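## Task

Scene 2: the cell is paused. Its log records three delid operations: plate W06 in nest N1 had its lid moved to park LP2, plate W09 in nest N2 had its lid moved to LP1, and plate N06 in nest N3 had its lid moved to LP3. After that the dispenser failed and the run was aborted. An auto-recovery then put the LP3 lid onto N3 and reported done, and a watchdog stopped it. The lids are unmarked, so only the log shows which lid belongs to which plate. Seat each plate's own lid fully on it, keeping every plate in its original nest, and then press CONTINUE. If the scene disagrees with the log, press CALL instead and leave every plate and lid exactly as found. Pressing RETRY, CONTINUE or SKIP fails the task if labware is in the gripper at that moment. It also fails if any plate at a nest is not seated, or any lid there is not seated on a plate. Nothing may rely on the robot to stay in place at the end. Release everything and move away. Contact with the panel housing, the CALL key or the required key still counts as away.

## Robot and tools

Robot: one arm (big_yam) ending in a two-finger parallel gripper. The only camera is cam_wrist (504x504), mounted on the wrist. The operator panel is on the robot's left, toward +y. As you face the panel, its keys from left to right are RETRY (white), CONTINUE (green), SKIP (yellow) and CALL (blue). The first three are go keys, and the job ends as soon as one of them goes down. After CALL the job ends when the robot stops. A key has to be pushed until it latches. Deck labels mark the nests (N1..N3) and the lid parks (LP1..LP3), and their positions follow no fixed order. Pressing the wrong go key, or pressing one too soon, is generally worse than pressing nothing.

Frames: result state lines give end_effector_position in metres and end_effector_quat_wxyz in the scene frame. Its origin is on the table top below the arm base, +z is up, and +y is left when looking along +x. The reported position is the point between the finger pads, about 1 cm behind the fingertips, and it can be less accurate at long reach. The gripper's fingers point along its own +z, and they open and close along its own y.

execute_actions(actions, pictures): actions is a list holding at most one item. An empty list only returns the state and includes pictures. An item {"rows": [...], "steps": n} runs n control steps of 1/30 s each, with n from 10 to 15 (default 15). Each row covers one step, and the last row repeats if rows run out. An item {"steps": n} without rows is a wait of up to 300 steps, counted from the previous result, so reply time is included. Each row is 7 numbers in [-1, 1]: dx, dy, dz, rx, ry, rz, opening. The first six are an offset, not a pose. They are expressed in the gripper's own axes and measured from the gripper pose in the last result that reported it. Every row is counted from that same pose, not from the previous row. A value of 1.0 means 0.6 m for dx, dy and dz, or 180 degrees for the rotation vector rx, ry, rz. The opening is absolute: +1 is fully open (0.094 m) and -1 is closed. Pictures come only with an empty list or with pictures: true.

move(target, speed): target is one 7-number row with the same meaning: an offset in gripper axes from the last reported pose, plus an absolute opening, which is sent at the start. speed is in m/s, from 0.002 to 0.5 (default 0.25), and turning is capped at twice that in rad/s. The path is a straight line lasting 0.5 to 10 s. It does not avoid obstacles, and the hand can lag, drift or overshoot the speed. The result includes pictures and a move: line. done means the hand is at rest near the target; off_target, moving, held or fault mean otherwise. limits=paced means the command was clipped, and limits=held means a check blocked some steps. The result also gives the remaining distance.

wait(seconds): 0 to 10 s with no new command. zoom_image(camera "cam_wrist", region [x0,y0,x1,y1] in pixels, at most 504x504) gives a closer crop of the latest image. read_manual only returns licence texts. finished_scene(scene 1 or 2) ends and grades that scene, and it cannot be undone.

Results: Joint positions and velocities are listed as waist, shoulder, elbow, wrist pitch, wrist yaw, wrist roll (rad), then the finger-pad gap (m). grip_measured is the finger opening on the command scale, and it may be off by about 1 mm. To hold something, command about 0.03 below grip_measured, or less for a gentler grip. HELD marks steps the clearance check blocked, and "pose unreachable" means it changed or stopped a command. "Hand target" shows where the controller is now driving. Joint torques are drive outputs with offsets and noise. MOTOR HOT appears from 85 °C. At 100 °C an OVER-TEMPERATURE FAULT drops the arm.

Behaviour: each step's command is clipped to within 70 mm and 16 degrees of the measured pose. Motions often stop a centimetre or more short, mostly low. Zero offsets are not a pause: they pull the hand back toward the reference pose, and the arm can sag further over time. To compensate, aim a little higher. The last 10 steps of each action run during your next reply. Offsets of a few millimetres may not move the hand. Because offsets are counted from the measured pose, repeating one against a rigid surface adds no force, but against something that yields it pushes further.

Avoid: knocking or placing anything off the table, drops, slips, fast impacts and pushing hard on contact, since speed and how far the target lies past the contact both raise the force. Long holds heat the motors. At the end, open the gripper and move clear.

Each tool is called after "Emit:" as name([rows], argument=value, ...), one row to a line, values as JSON.

## Session

Emit:
move(target=[0,0,-0.2,0,0,0,1])

Scene clock: 1.40 s of 9600.00 s.
end_effector_position=(+0.5425, +0.4073, +0.3339) grip_measured=+1.000 end_effector_quat_wxyz=(+0.498, +0.051, +0.732, -0.462)
Joint positions: [ 0.792  1.265  1.594 -1.368  1.25   1.384  0.094]
Joint velocities: [ 0.005 -0.005 -0.037 -0.002 -0.051  0.037  0.   ]
Joint torques (N m, as the arm reports them, + toward a larger angle): [ -4.03 -20.56   9.47  -0.68   0.75   0.22]
Motor temperatures (°C, as the motors report them): [21 22 24 22 20 22]
Hand target: +0.550, +0.412, +0.331; +0.503, +0.059, +0.729, -0.460
Off the commanded pose: 0.011 m, 1 deg.
move: off_target

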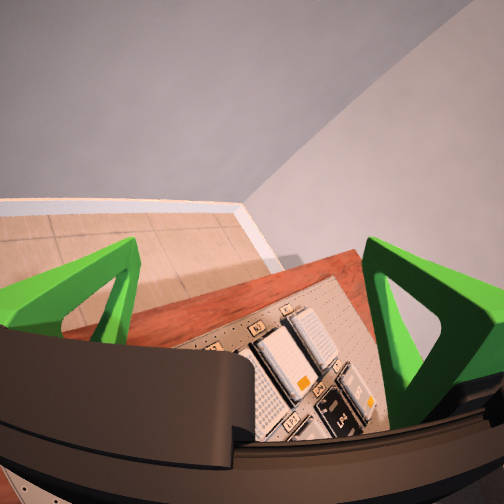

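Emit:
move(target=[0.4,-0.387,0.4,-0.324,0.349,-0.036,1])

Scene clock: 5.53 s of 9600.00 s.
end_effector_position=(+0.4602, +0.0067, +0.2895) grip_measured=+1.000 end_effector_quat_wxyz=(-0.001, +0.003, +1.000, -0.014)
Joint positions: [-0.415  1.44   0.939 -0.847 -1.006 -0.285  0.094]
Joint velocities: [-0.015 -0.015 -0.017 -0.017  0.066 -0.007  0.   ]
Joint torques (N m, as the arm reports them, + toward a larger angle): [-12.46  -6.2    5.2    0.03  -0.07  -0.1 ]
Motor temperatures (°C, as the motors report them): [22 22 24 22 20 22]
Hand target: +0.469, +0.007, +0.293; +0.001, -0.006, +1.000, -0.014
Off the commanded pose: 0.015 m, 2 deg.
Kept back: nothing.
move: off_target

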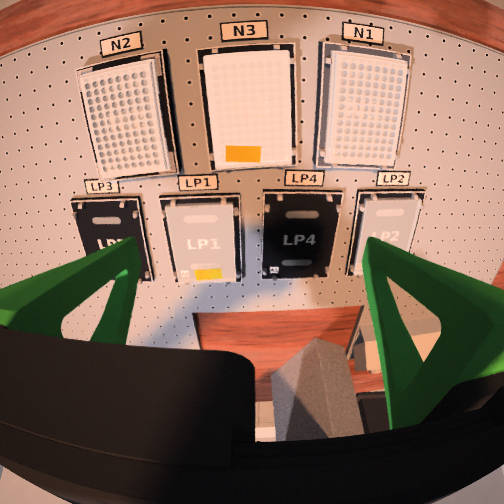

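Emit:
move(target=[-0.02,0.04,0.3,0,0,0.49,1], speed=0.4)

Emit:
zoom_image(camera="cam_wrist", region=[140,200,370,350])

Emit:
move(target=[-0.21,0,0,0,0,0,1])

Emit:
zoom_image(camera="cam_wrist", region=[120,200,390,350])

Emit:
move(target=[-0.21,0,0,0,0,0,1])

Emit:
zoom_image(camera="cam_wrist", region=[140,200,370,350])

Emit:
move(target=[0.16,0,0.02,0,0,-0.49,1], speed=0.4)

Emit:
move(target=[0.31,-0.11,0.02,-0.008,0,0,1])

Scene clock: 8.80 s of 9600.00 s.
end_effector_position=(+0.4765, +0.0276, +0.1149) grip_measured=+1.000 end_effector_quat_wxyz=(+0.009, +0.692, +0.722, -0.006)
Joint positions: [-0.042  1.631  0.903 -0.155 -0.844  1.81   0.094]
Joint velocities: [-0.005 -0.005 -0.012  0.022  0.022 -0.037  0.   ]
Joint torques (N m, as the arm reports them, + toward a larger angle): [-12.21  -9.77  -0.5    1.03   0.27   0.18]
Motor temperatures (°C, as the motors report them): [22 22 24 22 20 22]
Hand target: +0.468, +0.026, +0.108; +0.003, +0.699, +0.715, -0.010
Off the commanded pose: 0.008 m, 1 deg.
Kept back: nothing.
move: done

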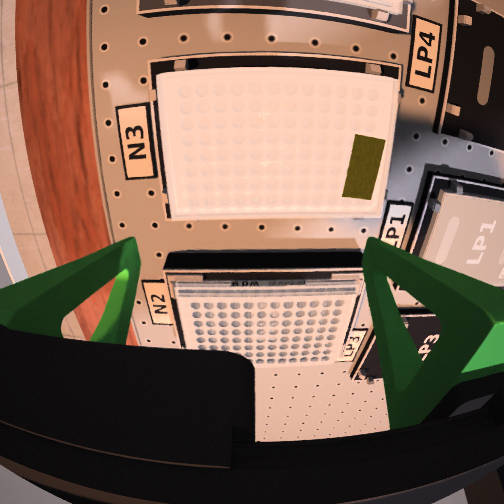

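Region (140, 200, 370, 350) of cam_wrist's 504x504 image, scaled by 2.191, with more detail than that image has; it fills the top 329 rows of this view, and the rest is white.

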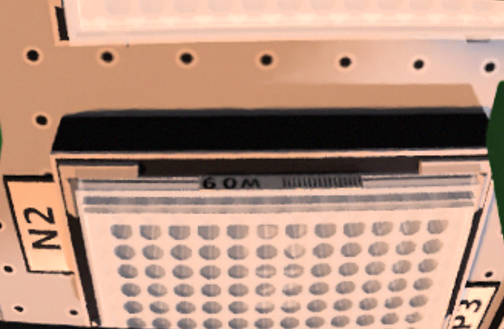

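Scene clock: 9.93 s of 9600.00 s.
end_effector_position=(+0.4803, -0.1022, +0.1218) grip_measured=+1.000 end_effector_quat_wxyz=(+0.015, +0.697, +0.717, -0.005)
Joint positions: [-0.221  1.904  1.003 -0.151 -0.936  1.599  0.094]
Joint velocities: [-0.015 -0.005  0.027 -0.007 -0.007  0.007  0.   ]
Joint torques (N m, as the arm reports them, + toward a larger angle): [-16.41  -9.58   1.26   0.05   0.03  -0.11]
Motor temperatures (°C, as the motors report them): [22 22 24 22 20 22]
Hand target: +0.482, -0.100, +0.120; +0.011, +0.692, +0.722, -0.006
Off the commanded pose: 0.006 m, 1 deg.
Kept back: nothing.
move: done

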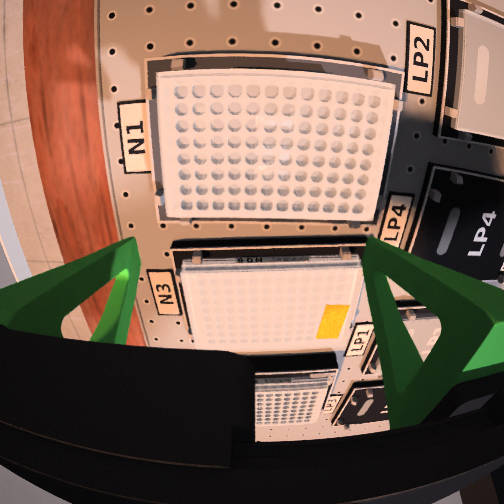

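Region (120, 200, 390, 350) of cam_wrist's 504x504 image, scaled by 1.867, with more detail than that image has.

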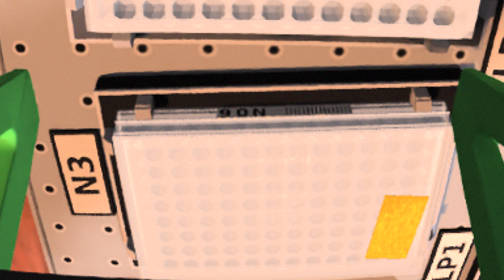

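Scene clock: 11.07 s of 9600.00 s.
end_effector_position=(+0.4801, -0.2318, +0.1301) grip_measured=+1.000 end_effector_quat_wxyz=(+0.021, +0.703, +0.711, -0.006)
Joint positions: [-0.371  2.19   1.203 -0.249 -0.991  1.386  0.094]
Joint velocities: [ 0.015 -0.015  0.017 -0.017  0.066 -0.081  0.   ]
Joint torques (N m, as the arm reports them, + toward a larger angle): [-19.55 -10.09   2.13   0.06   0.07  -0.1 ]
Motor temperatures (°C, as the motors report them): [22 22 24 22 20 22]
Hand target: +0.484, -0.229, +0.128; +0.017, +0.696, +0.718, -0.006
Off the commanded pose: 0.007 m, 1 deg.
Kept back: nothing.
move: done

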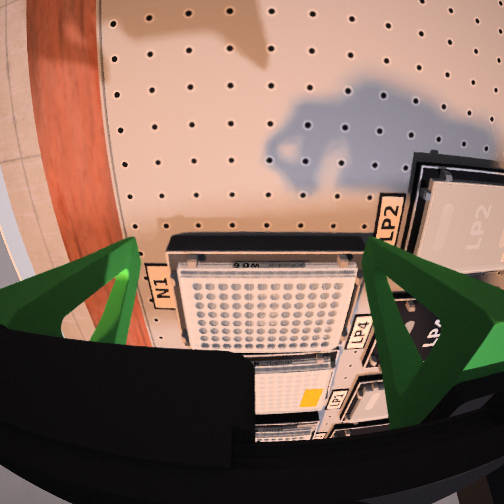

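Region (140, 200, 370, 350) of cam_wrist's 504x504 image, scaled by 2.191, with more detail than that image has; it fills the top 329 rows of this view, and the rest is white.

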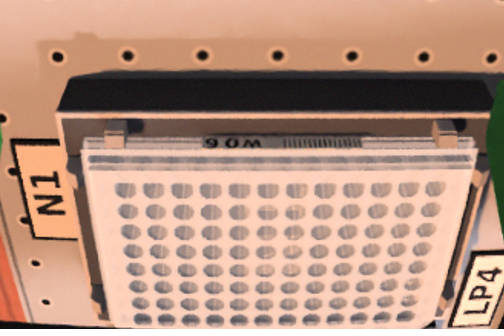

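Scene clock: 13.67 s of 9600.00 s.
end_effector_position=(+0.4786, -0.1446, +0.1177) grip_measured=+1.000 end_effector_quat_wxyz=(+0.014, +0.026, +0.999, -0.019)
Joint positions: [-0.26   2.002  1.042 -0.118 -0.944  0.068  0.094]
Joint velocities: [-0.005 -0.015  0.007 -0.002 -0.066 -0.037  0.   ]
Joint torques (N m, as the arm reports them, + toward a larger angle): [-16.25 -11.16   0.29   0.56   0.2   -0.16]
Motor temperatures (°C, as the motors report them): [22 22 24 22 20 22]
Hand target: +0.479, -0.135, +0.113; +0.010, +0.010, +1.000, -0.017
Off the commanded pose: 0.009 m, 2 deg.
Kept back: nothing.
move: done

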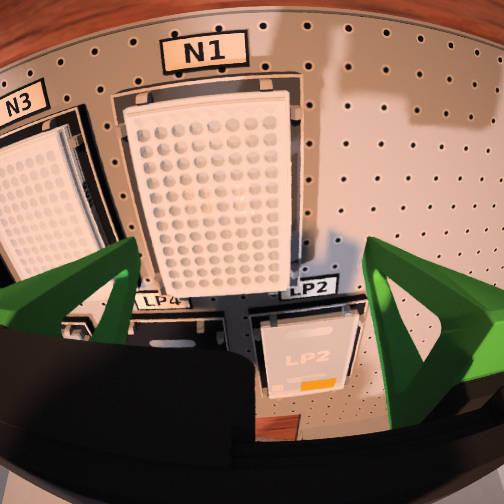

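Scene clock: 15.00 s of 9600.00 s.
end_effector_position=(+0.2869, -0.2010, +0.1028) grip_measured=+1.000 end_effector_quat_wxyz=(+0.009, +0.035, +0.999, -0.007)
Joint positions: [-0.327  2.254  0.716  0.35  -0.998 -0.038  0.094]
Joint velocities: [-0.005 -0.015 -0.012  0.002 -0.007 -0.007  0.   ]
Joint torques (N m, as the arm reports them, + toward a larger angle): [-16.02  -7.64  -2.24   1.08  -0.05  -0.11]
Motor temperatures (°C, as the motors report them): [22 22 24 22 20 22]
Hand target: +0.289, -0.203, +0.105; +0.015, +0.026, +1.000, -0.008
Off the commanded pose: 0.003 m, 1 deg.
Kept back: nothing.
move: done

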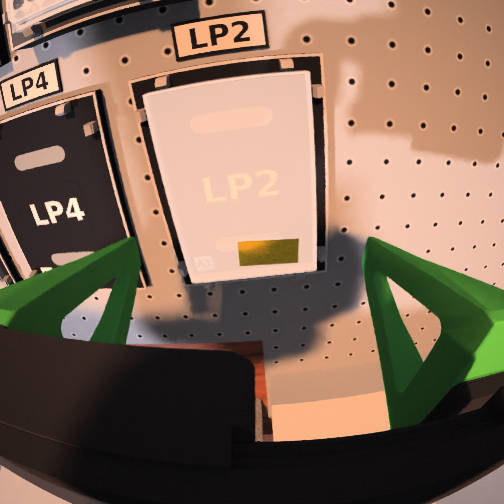

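Emit:
move(target=[-0.3,-0.03,0.04,0,0,0.46,1], speed=0.4)

Emit:
zoom_image(camera="cam_wrist", region=[185,270,295,350])

Scene clock: 17.93 s of 9600.00 s.
end_effector_position=(+0.4771, -0.2333, +0.0957) grip_measured=+1.000 end_effector_quat_wxyz=(+0.024, +0.678, +0.735, +0.007)
Joint positions: [-0.321  2.241  1.193 -0.078 -0.989  1.436  0.094]
Joint velocities: [-0.005  0.005 -0.012 -0.007  0.022  0.037  0.   ]
Joint torques (N m, as the arm reports them, + toward a larger angle): [-18.41  -8.29   0.22   0.46   0.23   0.23]
Motor temperatures (°C, as the motors report them): [22 22 24 22 20 22]
Hand target: +0.465, -0.232, +0.082; +0.011, +0.687, +0.726, +0.000
Off the commanded pose: 0.018 m, 2 deg.
Kept back: nothing.
move: off_target

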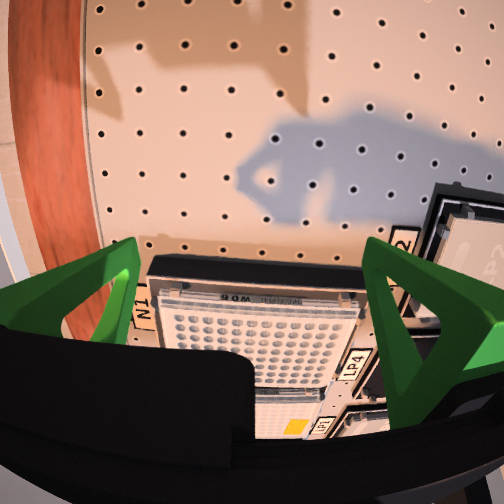

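Region (185, 270, 295, 350) of cam_wrist's 504x504 image, scaled by 4.582, with more detail than that image has; it fills the top 367 rows of this view, and the rest is white.

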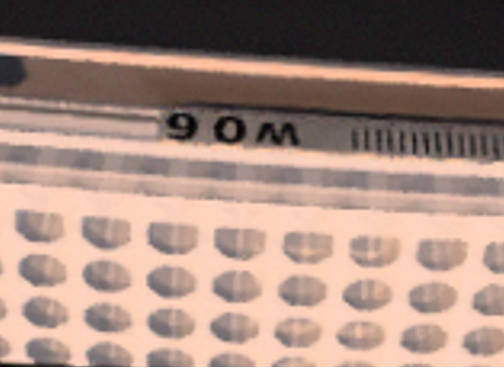

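Emit:
move(target=[0.087,-0.309,0,0.005,0.017,-0.497,1], speed=0.4)

Emit:
move(target=[0,0.004,0.055,0,0,0,1], speed=0.05)

Scene clock: 20.90 s of 9600.00 s.
end_effector_position=(+0.2978, -0.2001, +0.0939) grip_measured=+1.000 end_effector_quat_wxyz=(+0.010, -0.028, +1.000, -0.004)
Joint positions: [-0.305  2.259  0.74   0.368 -0.995 -0.123  0.094]
Joint velocities: [-0.015 -0.005  0.017 -0.007  0.037 -0.037  0.   ]
Joint torques (N m, as the arm reports them, + toward a larger angle): [-13.77  -6.41  -2.69   0.84   0.15  -0.12]
Motor temperatures (°C, as the motors report them): [22 22 24 22 20 22]
Hand target: +0.288, -0.197, +0.087; -0.000, -0.035, +0.999, -0.001
Off the commanded pose: 0.013 m, 2 deg.
Kept back: nothing.
move: off_target

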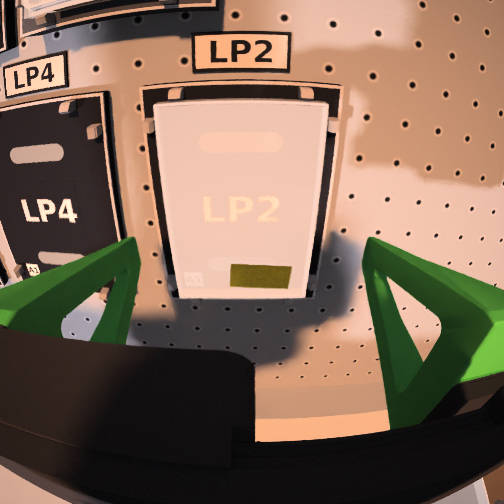

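Scene clock: 21.87 s of 9600.00 s.
end_effector_position=(+0.3006, -0.1981, +0.0677) grip_measured=+1.000 end_effector_quat_wxyz=(+0.013, -0.031, +0.999, -0.005)
Joint positions: [-0.242  2.303  0.757  0.491 -0.964 -0.019  0.094]
Joint velocities: [ 0.005 -0.015 -0.002  0.012 -0.007  0.007  0.   ]
Joint torques (N m, as the arm reports them, + toward a larger angle): [-14.06  -5.66  -2.27   1.3    0.14   0.21]
Motor temperatures (°C, as the motors report them): [22 22 24 22 20 22]
Hand target: +0.298, -0.198, +0.061; +0.009, -0.028, +1.000, -0.003
Off the commanded pose: 0.007 m, 1 deg.
Kept back: nothing.
move: done

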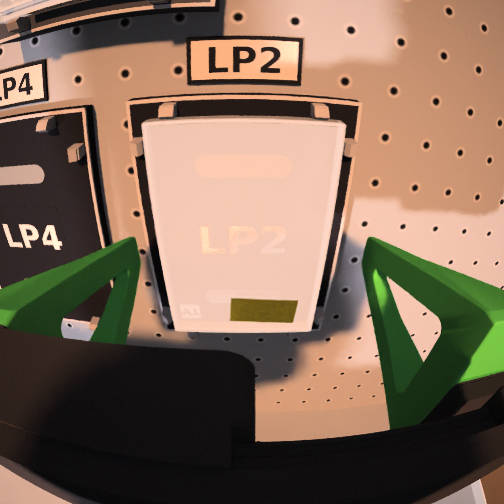

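Emit:
move(target=[0.024,0.01,0.066,0,0.012,0,1], speed=0.03)

Emit:
move(target=[0,0,0,0,0,0,0.75])

Emit:
move(target=[0,0,-0.12,0,0,0,0.75], speed=0.06)

Emit:
move(target=[-0.305,0.095,0,0,0,0,0.75], speed=0.15)

Scene clock: 23.97 s of 9600.00 s.
end_effector_position=(+0.2910, -0.1946, +0.0360) grip_measured=+1.000 end_effector_quat_wxyz=(-0.001, -0.033, +0.999, -0.009)
Joint positions: [-0.165  2.356  0.778  0.566 -0.92   0.053  0.094]
Joint velocities: [-0.015 -0.005 -0.012  0.012  0.037 -0.022  0.   ]
Joint torques (N m, as the arm reports them, + toward a larger angle): [-13.95  -4.73  -3.06   1.37   0.19   0.19]
Motor temperatures (°C, as the motors report them): [22 22 24 22 20 22]
Hand target: +0.286, -0.193, +0.028; -0.006, -0.031, +0.999, -0.005
Off the commanded pose: 0.009 m, 1 deg.
Kept back: nothing.
move: done

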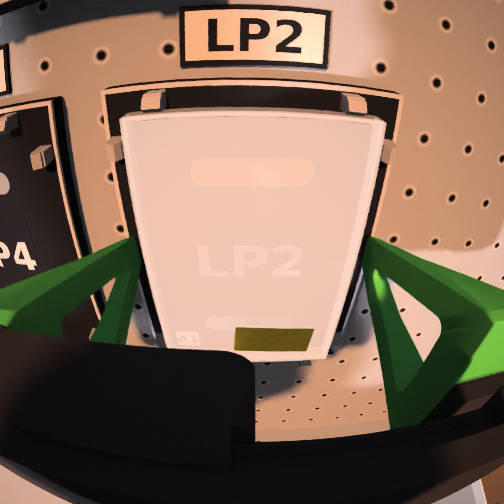

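Scene clock: 24.47 s of 9600.00 s.
end_effector_position=(+0.2910, -0.1944, +0.0360) grip_measured=+0.780 end_effector_quat_wxyz=(-0.001, -0.033, +0.999, -0.008)
Joint positions: [-0.165  2.356  0.778  0.566 -0.922  0.053  0.084]
Joint velocities: [ 0.015 -0.005 -0.007 -0.032  0.037 -0.007  0.   ]
Joint torques (N m, as the arm reports them, + toward a larger angle): [-15.75  -6.54  -3.82   0.59   0.09   0.04]
Motor temperatures (°C, as the motors report them): [22 22 24 22 20 22]
Hand target: +0.291, -0.195, +0.036; -0.001, -0.033, +0.999, -0.009
Off the commanded pose: 0.000 m, 0 deg.
Kept back: nothing.
move: done

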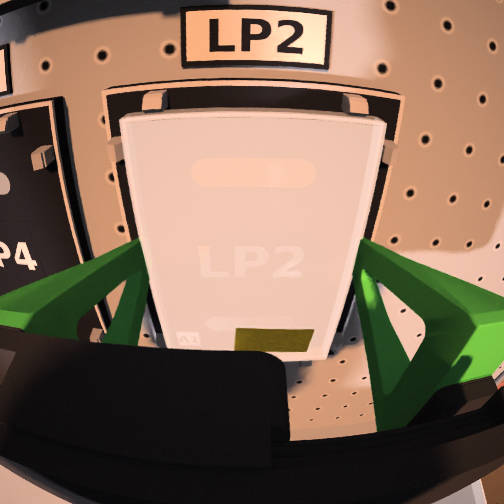

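Scene clock: 26.00 s of 9600.00 s.
end_effector_position=(+0.2958, -0.1957, +0.1042) grip_measured=+0.780 end_effector_quat_wxyz=(+0.002, -0.031, +0.999, -0.010)
Joint positions: [-0.319  2.221  0.725  0.298 -0.988 -0.176  0.084]
Joint velocities: [-0.015 -0.005  0.007 -0.017 -0.007 -0.081 -0.001]
Joint torques (N m, as the arm reports them, + toward a larger angle): [-15.46  -8.39  -3.06   0.08  -0.03  -0.01]
Motor temperatures (°C, as the motors report them): [22 22 24 22 20 22]
Hand target: +0.292, -0.193, +0.109; +0.001, -0.033, +0.999, -0.010
Off the commanded pose: 0.007 m, 0 deg.
Kept back: nothing.
move: done

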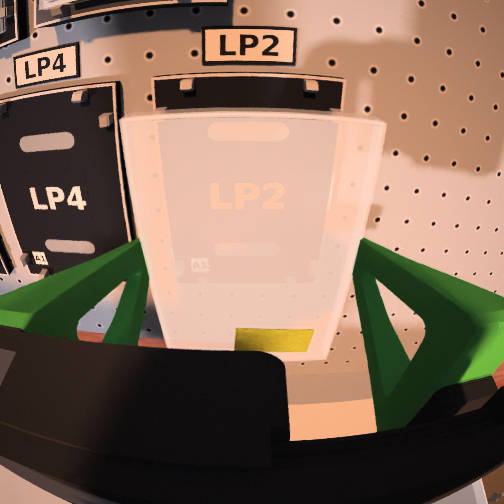

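Scene clock: 27.67 s of 9600.00 s.
end_effector_position=(+0.4768, -0.1338, +0.1063) grip_measured=+0.780 end_effector_quat_wxyz=(+0.009, -0.036, +0.999, -0.011)
Joint positions: [-0.232  2.     1.037 -0.096 -0.948 -0.027  0.084]
Joint velocities: [-0.005  0.015 -0.007 -0.007  0.022 -0.007 -0.   ]
Joint torques (N m, as the arm reports them, + toward a larger angle): [-16.29 -11.88   0.24   0.06   0.15   0.22]
Motor temperatures (°C, as the motors report them): [22 22 24 22 20 22]
Hand target: +0.475, -0.126, +0.101; +0.001, -0.031, +0.999, -0.009
Off the commanded pose: 0.007 m, 1 deg.
Kept back: nothing.
move: done

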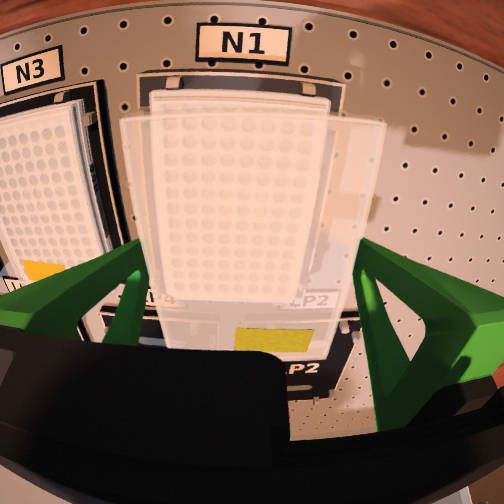

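Emit:
move(target=[0.01,0.016,0.07,-0.003,0.009,0.012,0.75], speed=0.03)

Scene clock: 29.87 s of 9600.00 s.
end_effector_position=(+0.4736, -0.1261, +0.0746) grip_measured=+0.780 end_effector_quat_wxyz=(-0.001, -0.019, +1.000, -0.009)
Joint positions: [-0.172  2.034  1.051 -0.036 -0.923  0.069  0.084]
Joint velocities: [-0.005 -0.005  0.002 -0.017 -0.007  0.051 -0.001]
Joint torques (N m, as the arm reports them, + toward a larger angle): [-15.73  -9.03   0.32   1.07   0.13   0.2 ]
Motor temperatures (°C, as the motors report them): [22 22 24 22 20 22]
Hand target: +0.470, -0.126, +0.064; -0.006, -0.017, +1.000, -0.007
Off the commanded pose: 0.011 m, 1 deg.
Kept back: nothing.
move: off_target

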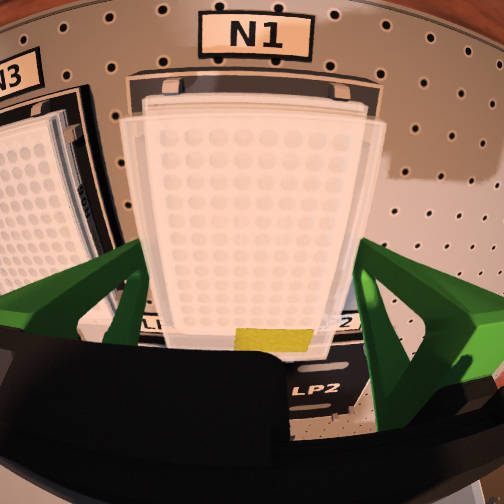

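Emit:
move(target=[0.003,0.002,0.041,0,0.002,0.004,0.75], speed=0.02)

Scene clock: 31.60 s of 9600.00 s.
end_effector_position=(+0.4754, -0.1264, +0.0616) grip_measured=+0.780 end_effector_quat_wxyz=(+0.002, -0.015, +1.000, -0.012)
Joint positions: [-0.151  2.055  1.061  0.005 -0.906  0.113  0.084]
Joint velocities: [-0.015  0.005  0.012 -0.027  0.007  0.051  0.001]
Joint torques (N m, as the arm reports them, + toward a larger angle): [-15.6   -9.02   0.07   1.21   0.19   0.21]
Motor temperatures (°C, as the motors report them): [22 22 24 22 20 22]
Hand target: +0.471, -0.125, +0.050; -0.004, -0.013, +1.000, -0.009
Off the commanded pose: 0.012 m, 1 deg.
Kept back: nothing.
move: off_target

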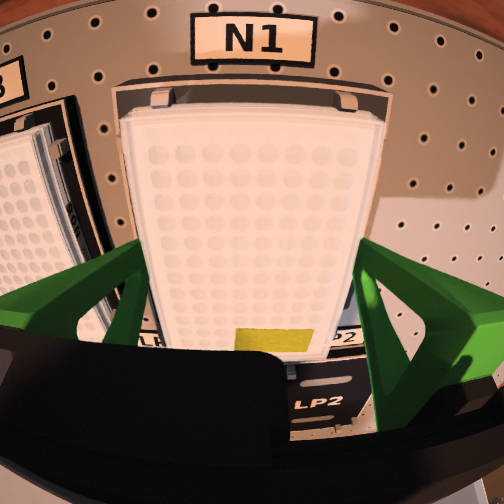

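Emit:
move(target=[0,0,0,0,0,0,1])

Emit:
move(target=[0,0,-0.07,0,0,0,1], speed=0.06)

Emit:
move(target=[0.3,0.33,-0.01,-0.005,0,0,1], speed=0.2)

Emit:
move(target=[0,0,0.06,0,0,0,1], speed=0.05)

Scene clock: 32.63 s of 9600.00 s.
end_effector_position=(+0.4754, -0.1264, +0.0616) grip_measured=+1.000 end_effector_quat_wxyz=(+0.002, -0.015, +1.000, -0.012)
Joint positions: [-0.151  2.055  1.061  0.005 -0.906  0.114  0.094]
Joint velocities: [-0.024  0.005 -0.007 -0.002 -0.066 -0.037  0.   ]
Joint torques (N m, as the arm reports them, + toward a larger angle): [-17.97 -10.29  -0.65   0.4    0.08   0.02]
Motor temperatures (°C, as the motors report them): [22 22 24 22 20 22]
Hand target: +0.475, -0.126, +0.062; +0.002, -0.015, +1.000, -0.012
Off the commanded pose: 0.000 m, 0 deg.
Kept back: nothing.
move: done

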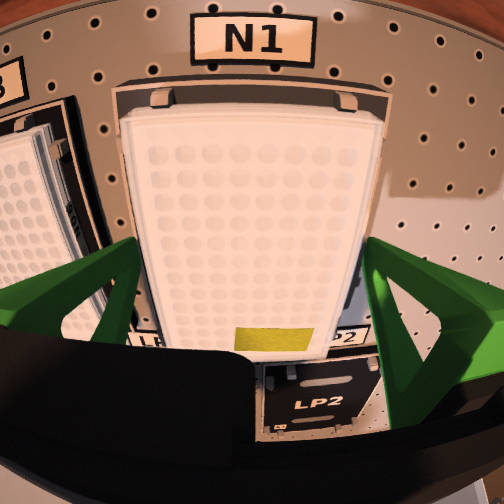

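Scene clock: 33.67 s of 9600.00 s.
end_effector_position=(+0.4768, -0.1261, +0.0986) grip_measured=+1.000 end_effector_quat_wxyz=(+0.003, -0.012, +1.000, -0.012)
Joint positions: [-0.21   1.995  1.04  -0.099 -0.936  0.037  0.094]
Joint velocities: [-0.005 -0.015 -0.002 -0.002 -0.007  0.007  0.   ]
Joint torques (N m, as the arm reports them, + toward a larger angle): [-19.11 -11.22  -0.58   0.06  -0.01  -0.11]
Motor temperatures (°C, as the motors report them): [22 22 24 22 20 22]
Hand target: +0.476, -0.125, +0.104; +0.003, -0.015, +1.000, -0.013
Off the commanded pose: 0.005 m, 0 deg.
Kept back: nothing.
move: done

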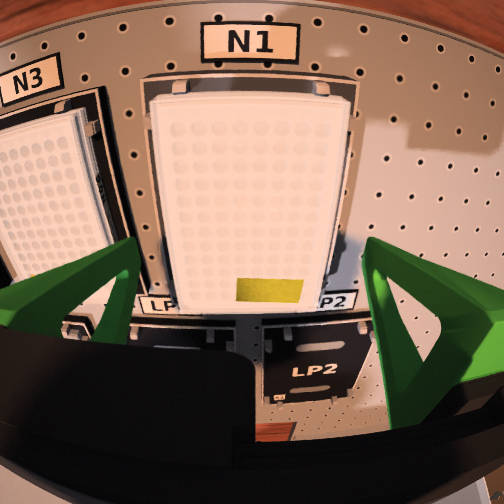

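Scene clock: 35.57 s of 9600.00 s.
end_effector_position=(+0.2959, +0.0702, +0.0950) grip_measured=+1.000 end_effector_quat_wxyz=(-0.001, -0.015, +1.000, -0.001)
Joint positions: [ 0.205  1.473  0.411  0.351 -0.69   0.496  0.094]
Joint velocities: [-0.005 -0.015 -0.012 -0.002 -0.051  0.037  0.   ]
Joint torques (N m, as the arm reports them, + toward a larger angle): [-7.21 -8.32 -4.34  1.22  0.2   0.13]
Motor temperatures (°C, as the motors report them): [22 22 24 22 20 22]
Hand target: +0.292, +0.071, +0.097; -0.000, -0.009, +1.000, -0.001
Off the commanded pose: 0.006 m, 1 deg.
Kept back: nothing.
move: done

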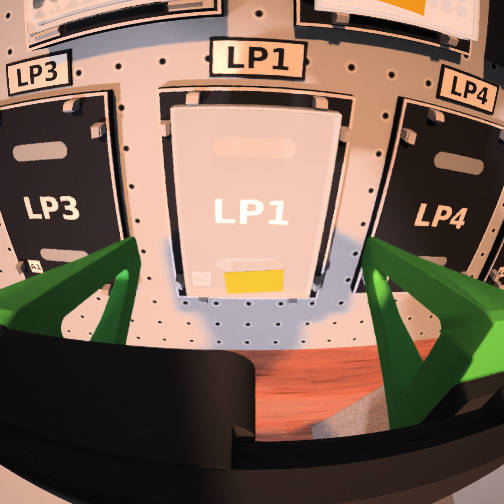

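Scene clock: 36.60 s of 9600.00 s.
end_effector_position=(+0.2964, +0.0683, +0.0639) grip_measured=+1.000 end_effector_quat_wxyz=(+0.000, -0.018, +1.000, -0.003)
Joint positions: [ 0.265  1.583  0.449  0.455 -0.638  0.54   0.094]
Joint velocities: [ 0.005 -0.024 -0.007  0.002 -0.051  0.037  0.   ]
Joint torques (N m, as the arm reports them, + toward a larger angle): [-6.11 -7.49 -3.47  1.29  0.19  0.2 ]
Motor temperatures (°C, as the motors report them): [22 22 24 22 20 22]
Hand target: +0.295, +0.070, +0.059; -0.002, -0.014, +1.000, -0.001
Off the commanded pose: 0.005 m, 0 deg.
Kept back: nothing.
move: done

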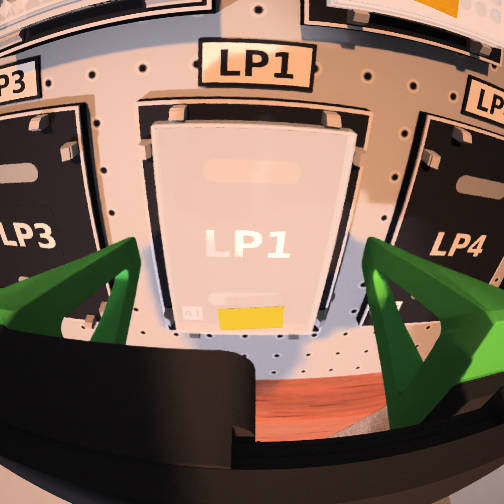

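Emit:
move(target=[0.022,0.005,0.059,0,0.002,0.016,1], speed=0.03)

Emit:
move(target=[0,0,0,0,0,0,0.75])

Emit:
move(target=[0,0,-0.125,0,0,0,0.75], speed=0.06)

Emit:
move(target=[-0.295,0.09,0,0,0.008,0,0.75], speed=0.15)

Scene clock: 38.57 s of 9600.00 s.
end_effector_position=(+0.2852, +0.0688, +0.0343) grip_measured=+1.000 end_effector_quat_wxyz=(-0.000, +0.003, +1.000, -0.005)
Joint positions: [ 0.337  1.681  0.469  0.559 -0.579  0.635  0.094]
Joint velocities: [ 0.005  0.005  0.007 -0.017 -0.081 -0.066  0.   ]
Joint torques (N m, as the arm reports them, + toward a larger angle): [-6.15 -7.91 -4.38  1.38  0.31  0.18]
Motor temperatures (°C, as the motors report them): [22 22 24 22 20 22]
Hand target: +0.283, +0.070, +0.028; -0.004, +0.008, +1.000, -0.003
Off the commanded pose: 0.007 m, 1 deg.
Kept back: nothing.
move: done

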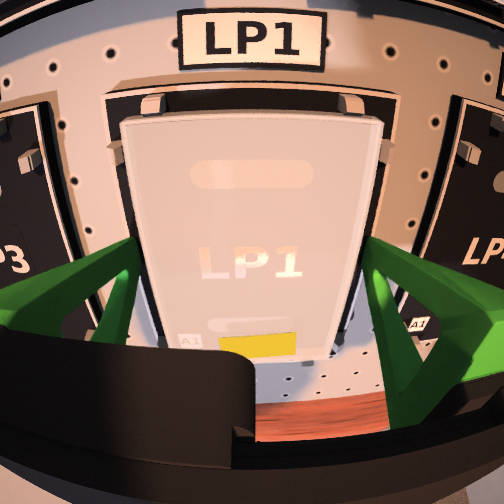

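Scene clock: 39.07 s of 9600.00 s.
end_effector_position=(+0.2852, +0.0688, +0.0343) grip_measured=+0.779 end_effector_quat_wxyz=(-0.000, +0.003, +1.000, -0.005)
Joint positions: [ 0.337  1.681  0.469  0.559 -0.579  0.635  0.084]
Joint velocities: [-0.005 -0.005 -0.007  0.037  0.022 -0.007  0.001]
Joint torques (N m, as the arm reports them, + toward a larger angle): [-7.77 -9.33 -4.92  0.94  0.11  0.05]
Motor temperatures (°C, as the motors report them): [22 22 24 22 20 22]
Hand target: +0.285, +0.069, +0.034; -0.000, +0.003, +1.000, -0.006
Off the commanded pose: 0.000 m, 0 deg.
Kept back: nothing.
move: done

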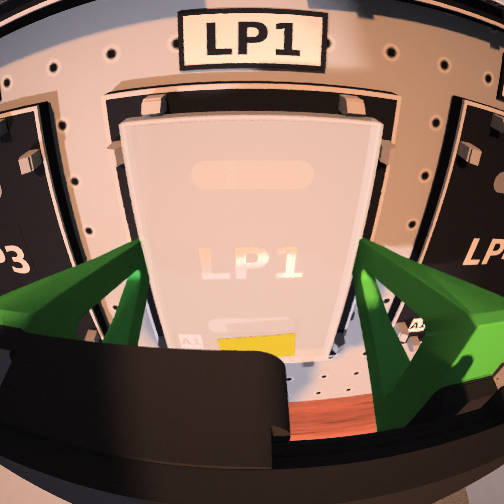

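Scene clock: 40.67 s of 9600.00 s.
end_effector_position=(+0.2934, +0.0749, +0.1052) grip_measured=+0.779 end_effector_quat_wxyz=(+0.004, +0.002, +1.000, -0.002)
Joint positions: [ 0.199  1.422  0.387  0.333 -0.687  0.534  0.084]
Joint velocities: [ 0.015 -0.005 -0.002  0.007  0.081  0.037 -0.001]
Joint torques (N m, as the arm reports them, + toward a larger angle): [-7.   -9.39 -4.49 -0.08 -0.03 -0.15]
Motor temperatures (°C, as the motors report them): [22 22 24 22 20 22]
Hand target: +0.286, +0.071, +0.110; +0.000, +0.002, +1.000, -0.006
Off the commanded pose: 0.011 m, 1 deg.
Kept back: nothing.
move: off_target

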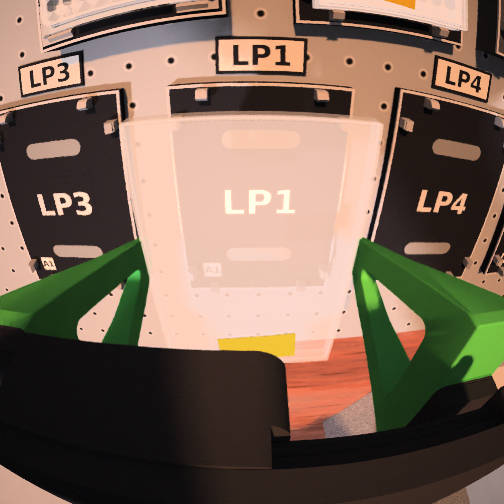

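Scene clock: 42.23 s of 9600.00 s.
end_effector_position=(+0.4723, +0.1391, +0.1081) grip_measured=+0.779 end_effector_quat_wxyz=(-0.001, -0.002, +1.000, +0.003)
Joint positions: [ 0.129  1.446  0.905 -0.208 -0.754  0.458  0.084]
Joint velocities: [-0.005 -0.015 -0.012 -0.017  0.007 -0.11   0.001]
Joint torques (N m, as the arm reports them, + toward a larger angle): [-11.25 -10.16   1.5    0.2   -0.02  -0.11]
Motor temperatures (°C, as the motors report them): [22 22 24 22 20 22]
Hand target: +0.470, +0.129, +0.106; -0.007, +0.002, +1.000, -0.002
Off the commanded pose: 0.011 m, 1 deg.
Kept back: nothing.
move: off_target

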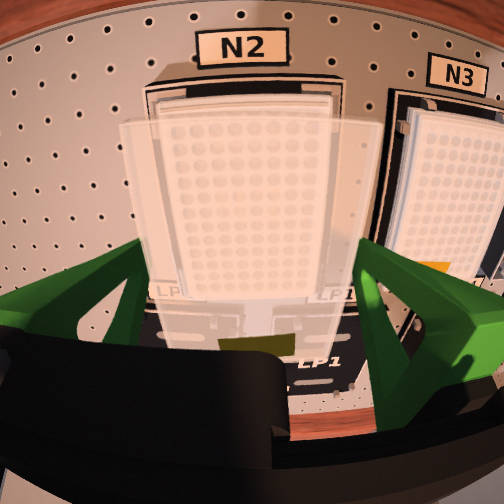

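Emit:
move(target=[0.005,0.005,0.062,0,0,-0.015,0.75], speed=0.03)

Scene clock: 44.00 s of 9600.00 s.
end_effector_position=(+0.4666, +0.1389, +0.0794) grip_measured=+0.779 end_effector_quat_wxyz=(+0.000, -0.026, +1.000, +0.000)
Joint positions: [ 0.18   1.498  0.906 -0.127 -0.71   0.456  0.084]
Joint velocities: [-0.005 -0.015 -0.017 -0.002 -0.022 -0.066  0.   ]
Joint torques (N m, as the arm reports them, + toward a larger angle): [ -8.93 -11.57   1.65   1.39   0.2    0.16]
Motor temperatures (°C, as the motors report them): [22 22 24 22 20 22]
Hand target: +0.469, +0.142, +0.071; -0.001, -0.026, +1.000, +0.004
Off the commanded pose: 0.009 m, 0 deg.
Kept back: nothing.
move: done

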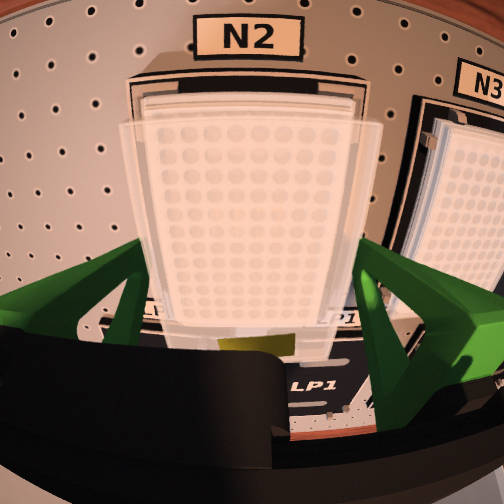

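Emit:
move(target=[-0.009,0.007,0.04,0,0,-0.002,0.75], speed=0.02)

Scene clock: 45.80 s of 9600.00 s.
end_effector_position=(+0.4722, +0.1414, +0.0649) grip_measured=+0.779 end_effector_quat_wxyz=(+0.003, -0.031, +1.000, -0.003)
Joint positions: [ 0.202  1.53   0.931 -0.104 -0.685  0.467  0.084]
Joint velocities: [-0.005 -0.005  0.007 -0.002 -0.022 -0.022 -0.   ]
Joint torques (N m, as the arm reports them, + toward a larger angle): [ -9.32 -11.59   1.21   1.39   0.16   0.2 ]
Motor temperatures (°C, as the motors report them): [22 22 24 22 20 22]
Hand target: +0.471, +0.143, +0.055; -0.000, -0.029, +1.000, +0.000
Off the commanded pose: 0.010 m, 1 deg.
Kept back: nothing.
move: done

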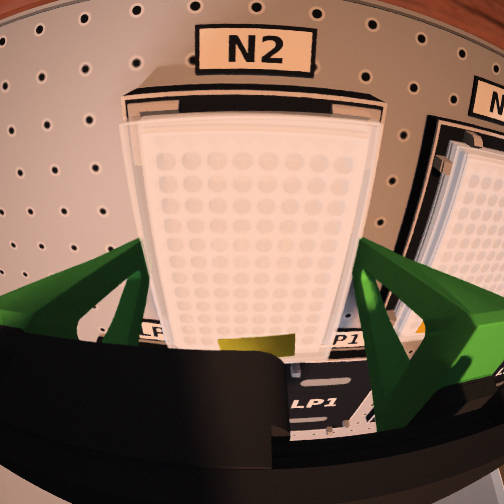

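Overshot (want ≈.469,.1395). Retry.

Emit:
move(target=[0,0,-0.045,0,0.002,0,0.75], speed=0.03)

Scene clock: 47.23 s of 9600.00 s.
end_effector_position=(+0.4720, +0.1426, +0.0851) grip_measured=+0.779 end_effector_quat_wxyz=(-0.001, -0.028, +1.000, -0.001)
Joint positions: [ 0.172  1.488  0.922 -0.163 -0.714  0.443  0.084]
Joint velocities: [-0.024 -0.015 -0.027  0.007 -0.022 -0.037  0.   ]
Joint torques (N m, as the arm reports them, + toward a larger angle): [-11.05 -14.16   0.1    0.09  -0.01  -0.13]
Motor temperatures (°C, as the motors report them): [22 22 24 22 20 22]
Hand target: +0.472, +0.142, +0.092; +0.000, -0.031, +1.000, -0.003
Off the commanded pose: 0.007 m, 0 deg.
Kept back: nothing.
move: done

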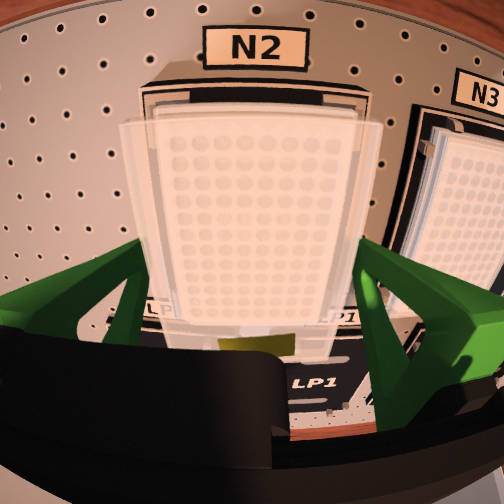

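Emit:
move(target=[0.003,0,0.054,0,0,0,0.75], speed=0.02)

Scene clock: 49.33 s of 9600.00 s.
end_effector_position=(+0.4711, +0.1402, +0.0633) grip_measured=+0.779 end_effector_quat_wxyz=(+0.002, -0.030, +1.000, -0.004)
Joint positions: [ 0.204  1.534  0.931 -0.102 -0.682  0.469  0.084]
Joint velocities: [-0.005  0.005 -0.012  0.007 -0.022 -0.007  0.   ]
Joint torques (N m, as the arm reports them, + toward a larger angle): [ -9.68 -10.39   1.31   1.26   0.18   0.23]
Motor temperatures (°C, as the motors report them): [22 22 24 22 20 22]
Hand target: +0.470, +0.142, +0.053; -0.002, -0.027, +1.000, -0.001
Off the commanded pose: 0.011 m, 1 deg.
Kept back: nothing.
move: off_target

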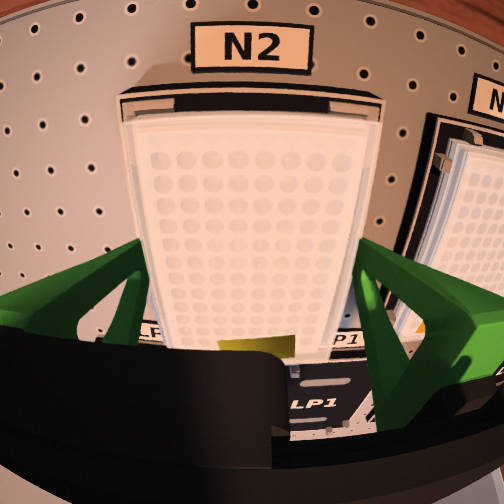

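Still ~2 mm too far out.

Emit:
move(target=[0,0,-0.045,0,0.002,0,0.75], speed=0.03)

Emit:
move(target=[0.005,0.002,0.052,0,0,0,0.75], speed=0.02)

Scene clock: 51.03 s of 9600.00 s.
end_effector_position=(+0.4713, +0.1416, +0.0837) grip_measured=+0.779 end_effector_quat_wxyz=(-0.002, -0.026, +1.000, -0.003)
Joint positions: [ 0.174  1.491  0.922 -0.162 -0.711  0.445  0.084]
Joint velocities: [-0.005 -0.005  0.007  0.022 -0.022 -0.022 -0.002]
Joint torques (N m, as the arm reports them, + toward a larger angle): [-11.36 -14.6    0.04   0.05  -0.02  -0.1 ]
Motor temperatures (°C, as the motors report them): [22 22 24 22 20 22]
Hand target: +0.471, +0.141, +0.090; -0.000, -0.030, +1.000, -0.004
Off the commanded pose: 0.007 m, 0 deg.
Kept back: nothing.
move: done

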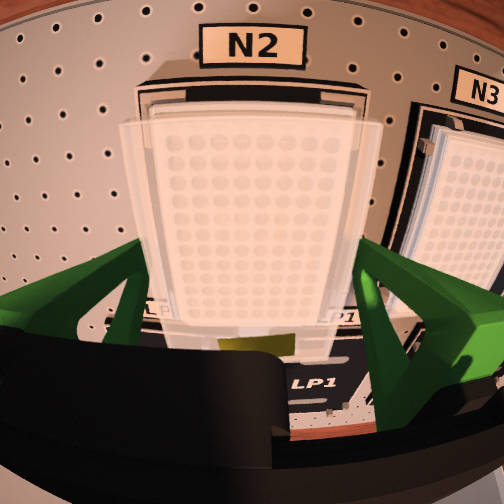

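Scene clock: 52.90 s of 9600.00 s.
end_effector_position=(+0.4688, +0.1407, +0.0622) grip_measured=+0.779 end_effector_quat_wxyz=(+0.001, -0.029, +1.000, -0.005)
Joint positions: [ 0.209  1.533  0.927 -0.101 -0.678  0.473  0.084]
Joint velocities: [-0.024 -0.005 -0.007 -0.012  0.007 -0.007  0.001]
Joint torques (N m, as the arm reports them, + toward a larger angle): [ -9.74 -10.45   1.03   1.04   0.21   0.16]
Motor temperatures (°C, as the motors report them): [22 22 24 22 20 22]
Hand target: +0.467, +0.142, +0.053; -0.002, -0.026, +1.000, -0.002
Off the commanded pose: 0.010 m, 1 deg.
Kept back: nothing.
move: done

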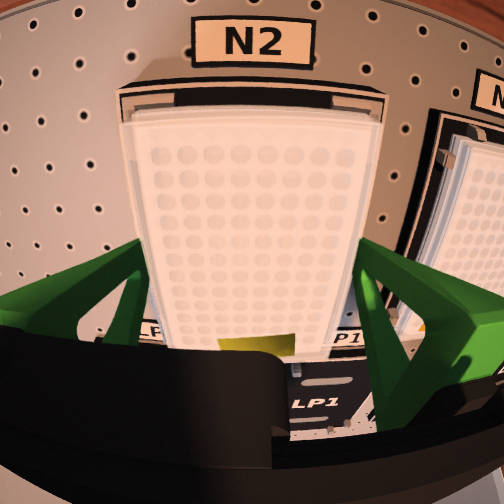

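Emit:
move(target=[0,0,0,0,0,0,1])

Emit:
move(target=[0,0,-0.08,0,0,0,1], speed=0.06)

Emit:
move(target=[-0.1,-0.22,-0.03,0,0.08,0,1])

Emit:
move(target=[0.45,-0.45,-0.1,0,-0.08,0,1])

Scene clock: 54.00 s of 9600.00 s.
end_effector_position=(+0.4688, +0.1407, +0.0622) grip_measured=+1.000 end_effector_quat_wxyz=(+0.001, -0.029, +1.000, -0.005)
Joint positions: [ 0.209  1.533  0.927 -0.101 -0.678  0.473  0.094]
Joint velocities: [ 0.005  0.005 -0.007 -0.017 -0.066  0.022  0.   ]
Joint torques (N m, as the arm reports them, + toward a larger angle): [-10.96 -14.15   0.15   0.58   0.04   0.02]
Motor temperatures (°C, as the motors report them): [22 22 24 22 20 22]
Hand target: +0.469, +0.141, +0.062; +0.001, -0.029, +1.000, -0.005
Off the commanded pose: 0.000 m, 0 deg.
Kept back: nothing.
move: done

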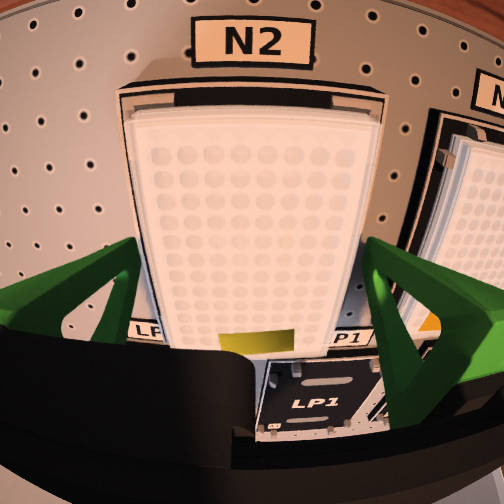

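Scene clock: 55.13 s of 9600.00 s.
end_effector_position=(+0.4705, +0.1430, +0.1053) grip_measured=+1.000 end_effector_quat_wxyz=(+0.002, -0.025, +1.000, -0.004)
Joint positions: [ 0.145  1.439  0.902 -0.202 -0.727  0.426  0.094]
Joint velocities: [-0.024 -0.015 -0.007 -0.022 -0.051 -0.007  0.   ]
Joint torques (N m, as the arm reports them, + toward a larger angle): [-10.88 -13.49   0.52   0.    -0.02  -0.08]
Motor temperatures (°C, as the motors report them): [22 22 24 22 20 22]
Hand target: +0.469, +0.142, +0.110; +0.002, -0.029, +1.000, -0.005
Off the commanded pose: 0.006 m, 0 deg.
Kept back: nothing.
move: done

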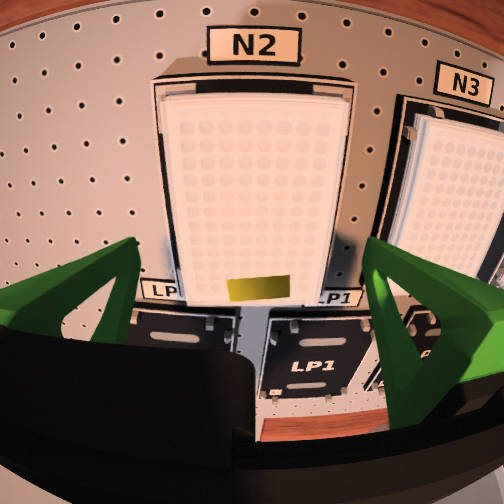

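Scene clock: 56.47 s of 9600.00 s.
end_effector_position=(+0.5360, +0.0113, +0.1292) grip_measured=+1.000 end_effector_quat_wxyz=(-0.115, -0.017, +0.993, -0.012)
Joint positions: [-0.108  1.809  1.319 -0.828 -0.889 -0.127  0.094]
Joint velocities: [-0.015 -0.005 -0.017 -0.022 -0.066 -0.007  0.   ]
Joint torques (N m, as the arm reports them, + toward a larger angle): [-16.15 -11.38   3.05  -0.48   0.13  -0.08]
Motor temperatures (°C, as the motors report them): [22 22 24 22 20 22]
Hand target: +0.539, +0.013, +0.126; -0.119, -0.024, +0.993, -0.011
Off the commanded pose: 0.006 m, 1 deg.
Kept back: nothing.
move: done

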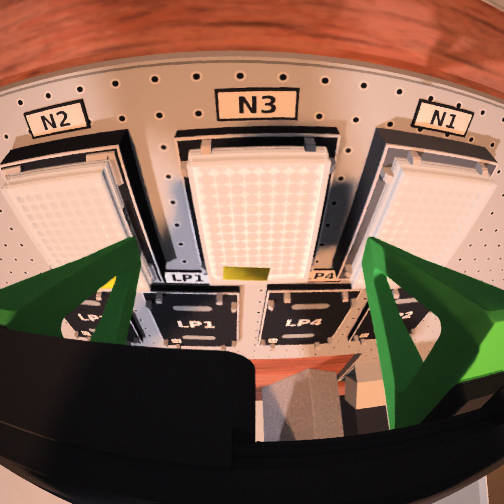

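Scene clock: 58.73 s of 9600.00 s.
end_effector_position=(+0.2922, -0.2681, +0.2666) grip_measured=+1.000 end_effector_quat_wxyz=(+0.015, -0.008, +1.000, -0.021)
Joint positions: [-0.779  2.183  0.928 -0.613 -1.    -0.937  0.094]
Joint velocities: [-0.005  0.005  0.027 -0.022  0.022 -0.022  0.   ]
Joint torques (N m, as the arm reports them, + toward a larger angle): [-15.92  -8.63   4.69   0.27  -0.08  -0.18]
Motor temperatures (°C, as the motors report them): [22 22 24 22 20 22]
Hand target: +0.299, -0.270, +0.265; +0.012, -0.021, +1.000, -0.019
Off the commanded pose: 0.013 m, 2 deg.
Kept back: nothing.
move: off_target

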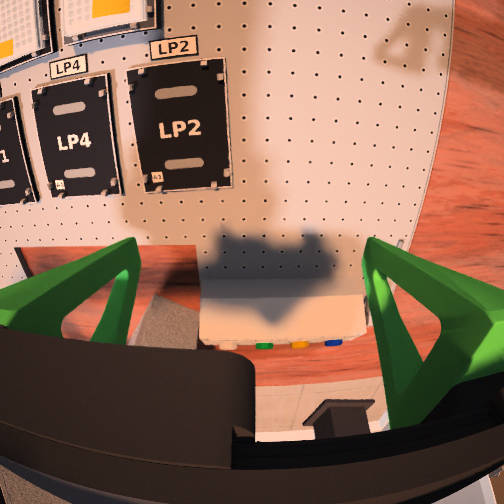

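Emit:
move(target=[0.46,-0.03,0.09,0,0,0.97,1], speed=0.4)

Scene clock: 63.43 s of 9600.00 s.
end_effector_position=(+0.0140, -0.2848, +0.2119) grip_measured=+1.000 end_effector_quat_wxyz=(+0.021, +0.998, +0.055, +0.011)
Joint positions: [-1.226  2.762  0.789 -0.374 -0.757  1.502  0.094]
Joint velocities: [-0.005 -0.005  0.007 -0.007 -0.007  0.066  0.   ]
Joint torques (N m, as the arm reports them, + toward a larger angle): [-10.76  -8.93   4.44   1.27   0.23   0.13]
Motor temperatures (°C, as the motors report them): [22 22 24 22 20 22]
Hand target: +0.013, -0.296, +0.212; +0.029, +0.998, +0.053, +0.011
Off the commanded pose: 0.011 m, 0 deg.
Kept back: nothing.
move: off_target

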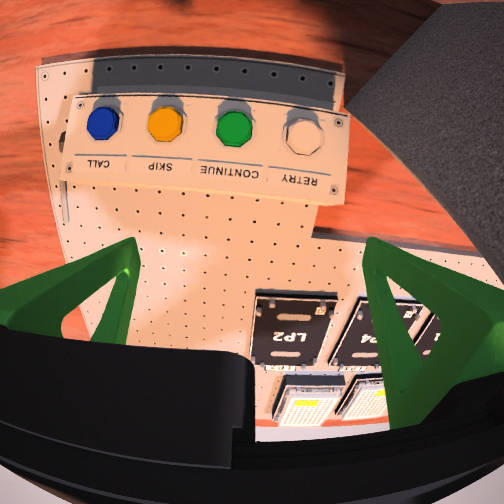

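Emit:
move(target=[-0.06,0.03,0.14,0,0.11,0.03,-1], speed=0.12)

Scene clock: 65.63 s of 9600.00 s.
end_effector_position=(-0.0160, -0.3104, +0.1351) grip_measured=-0.982 end_effector_quat_wxyz=(+0.022, +0.987, +0.016, +0.160)
Joint positions: [-1.244  3.124  0.933 -0.156 -1.041  1.578  0.001]
Joint velocities: [ 0.005 -0.005 -0.017  0.027 -0.11   0.066  0.   ]
Joint torques (N m, as the arm reports them, + toward a larger angle): [ -7.61 -11.71   1.25   1.56  -0.21   0.24]
Motor temperatures (°C, as the motors report them): [22 22 24 22 20 22]
Hand target: -0.019, -0.308, +0.130; +0.017, +0.987, +0.010, +0.156
Off the commanded pose: 0.007 m, 3 deg.
joint sent to its limit — the command would take joint 2 (shoulder) past its upper limit, so that joint was sent only as far as its limit.
Kept back: nothing.
move: off_target

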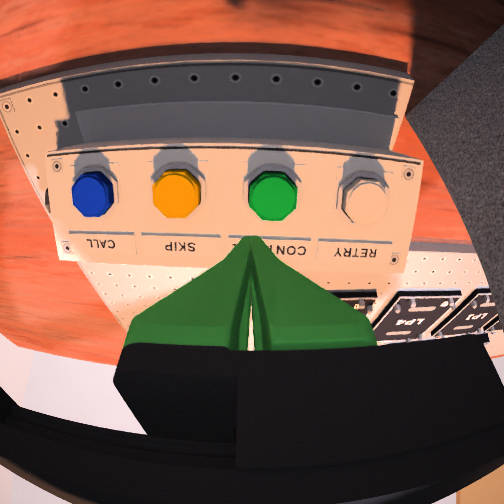

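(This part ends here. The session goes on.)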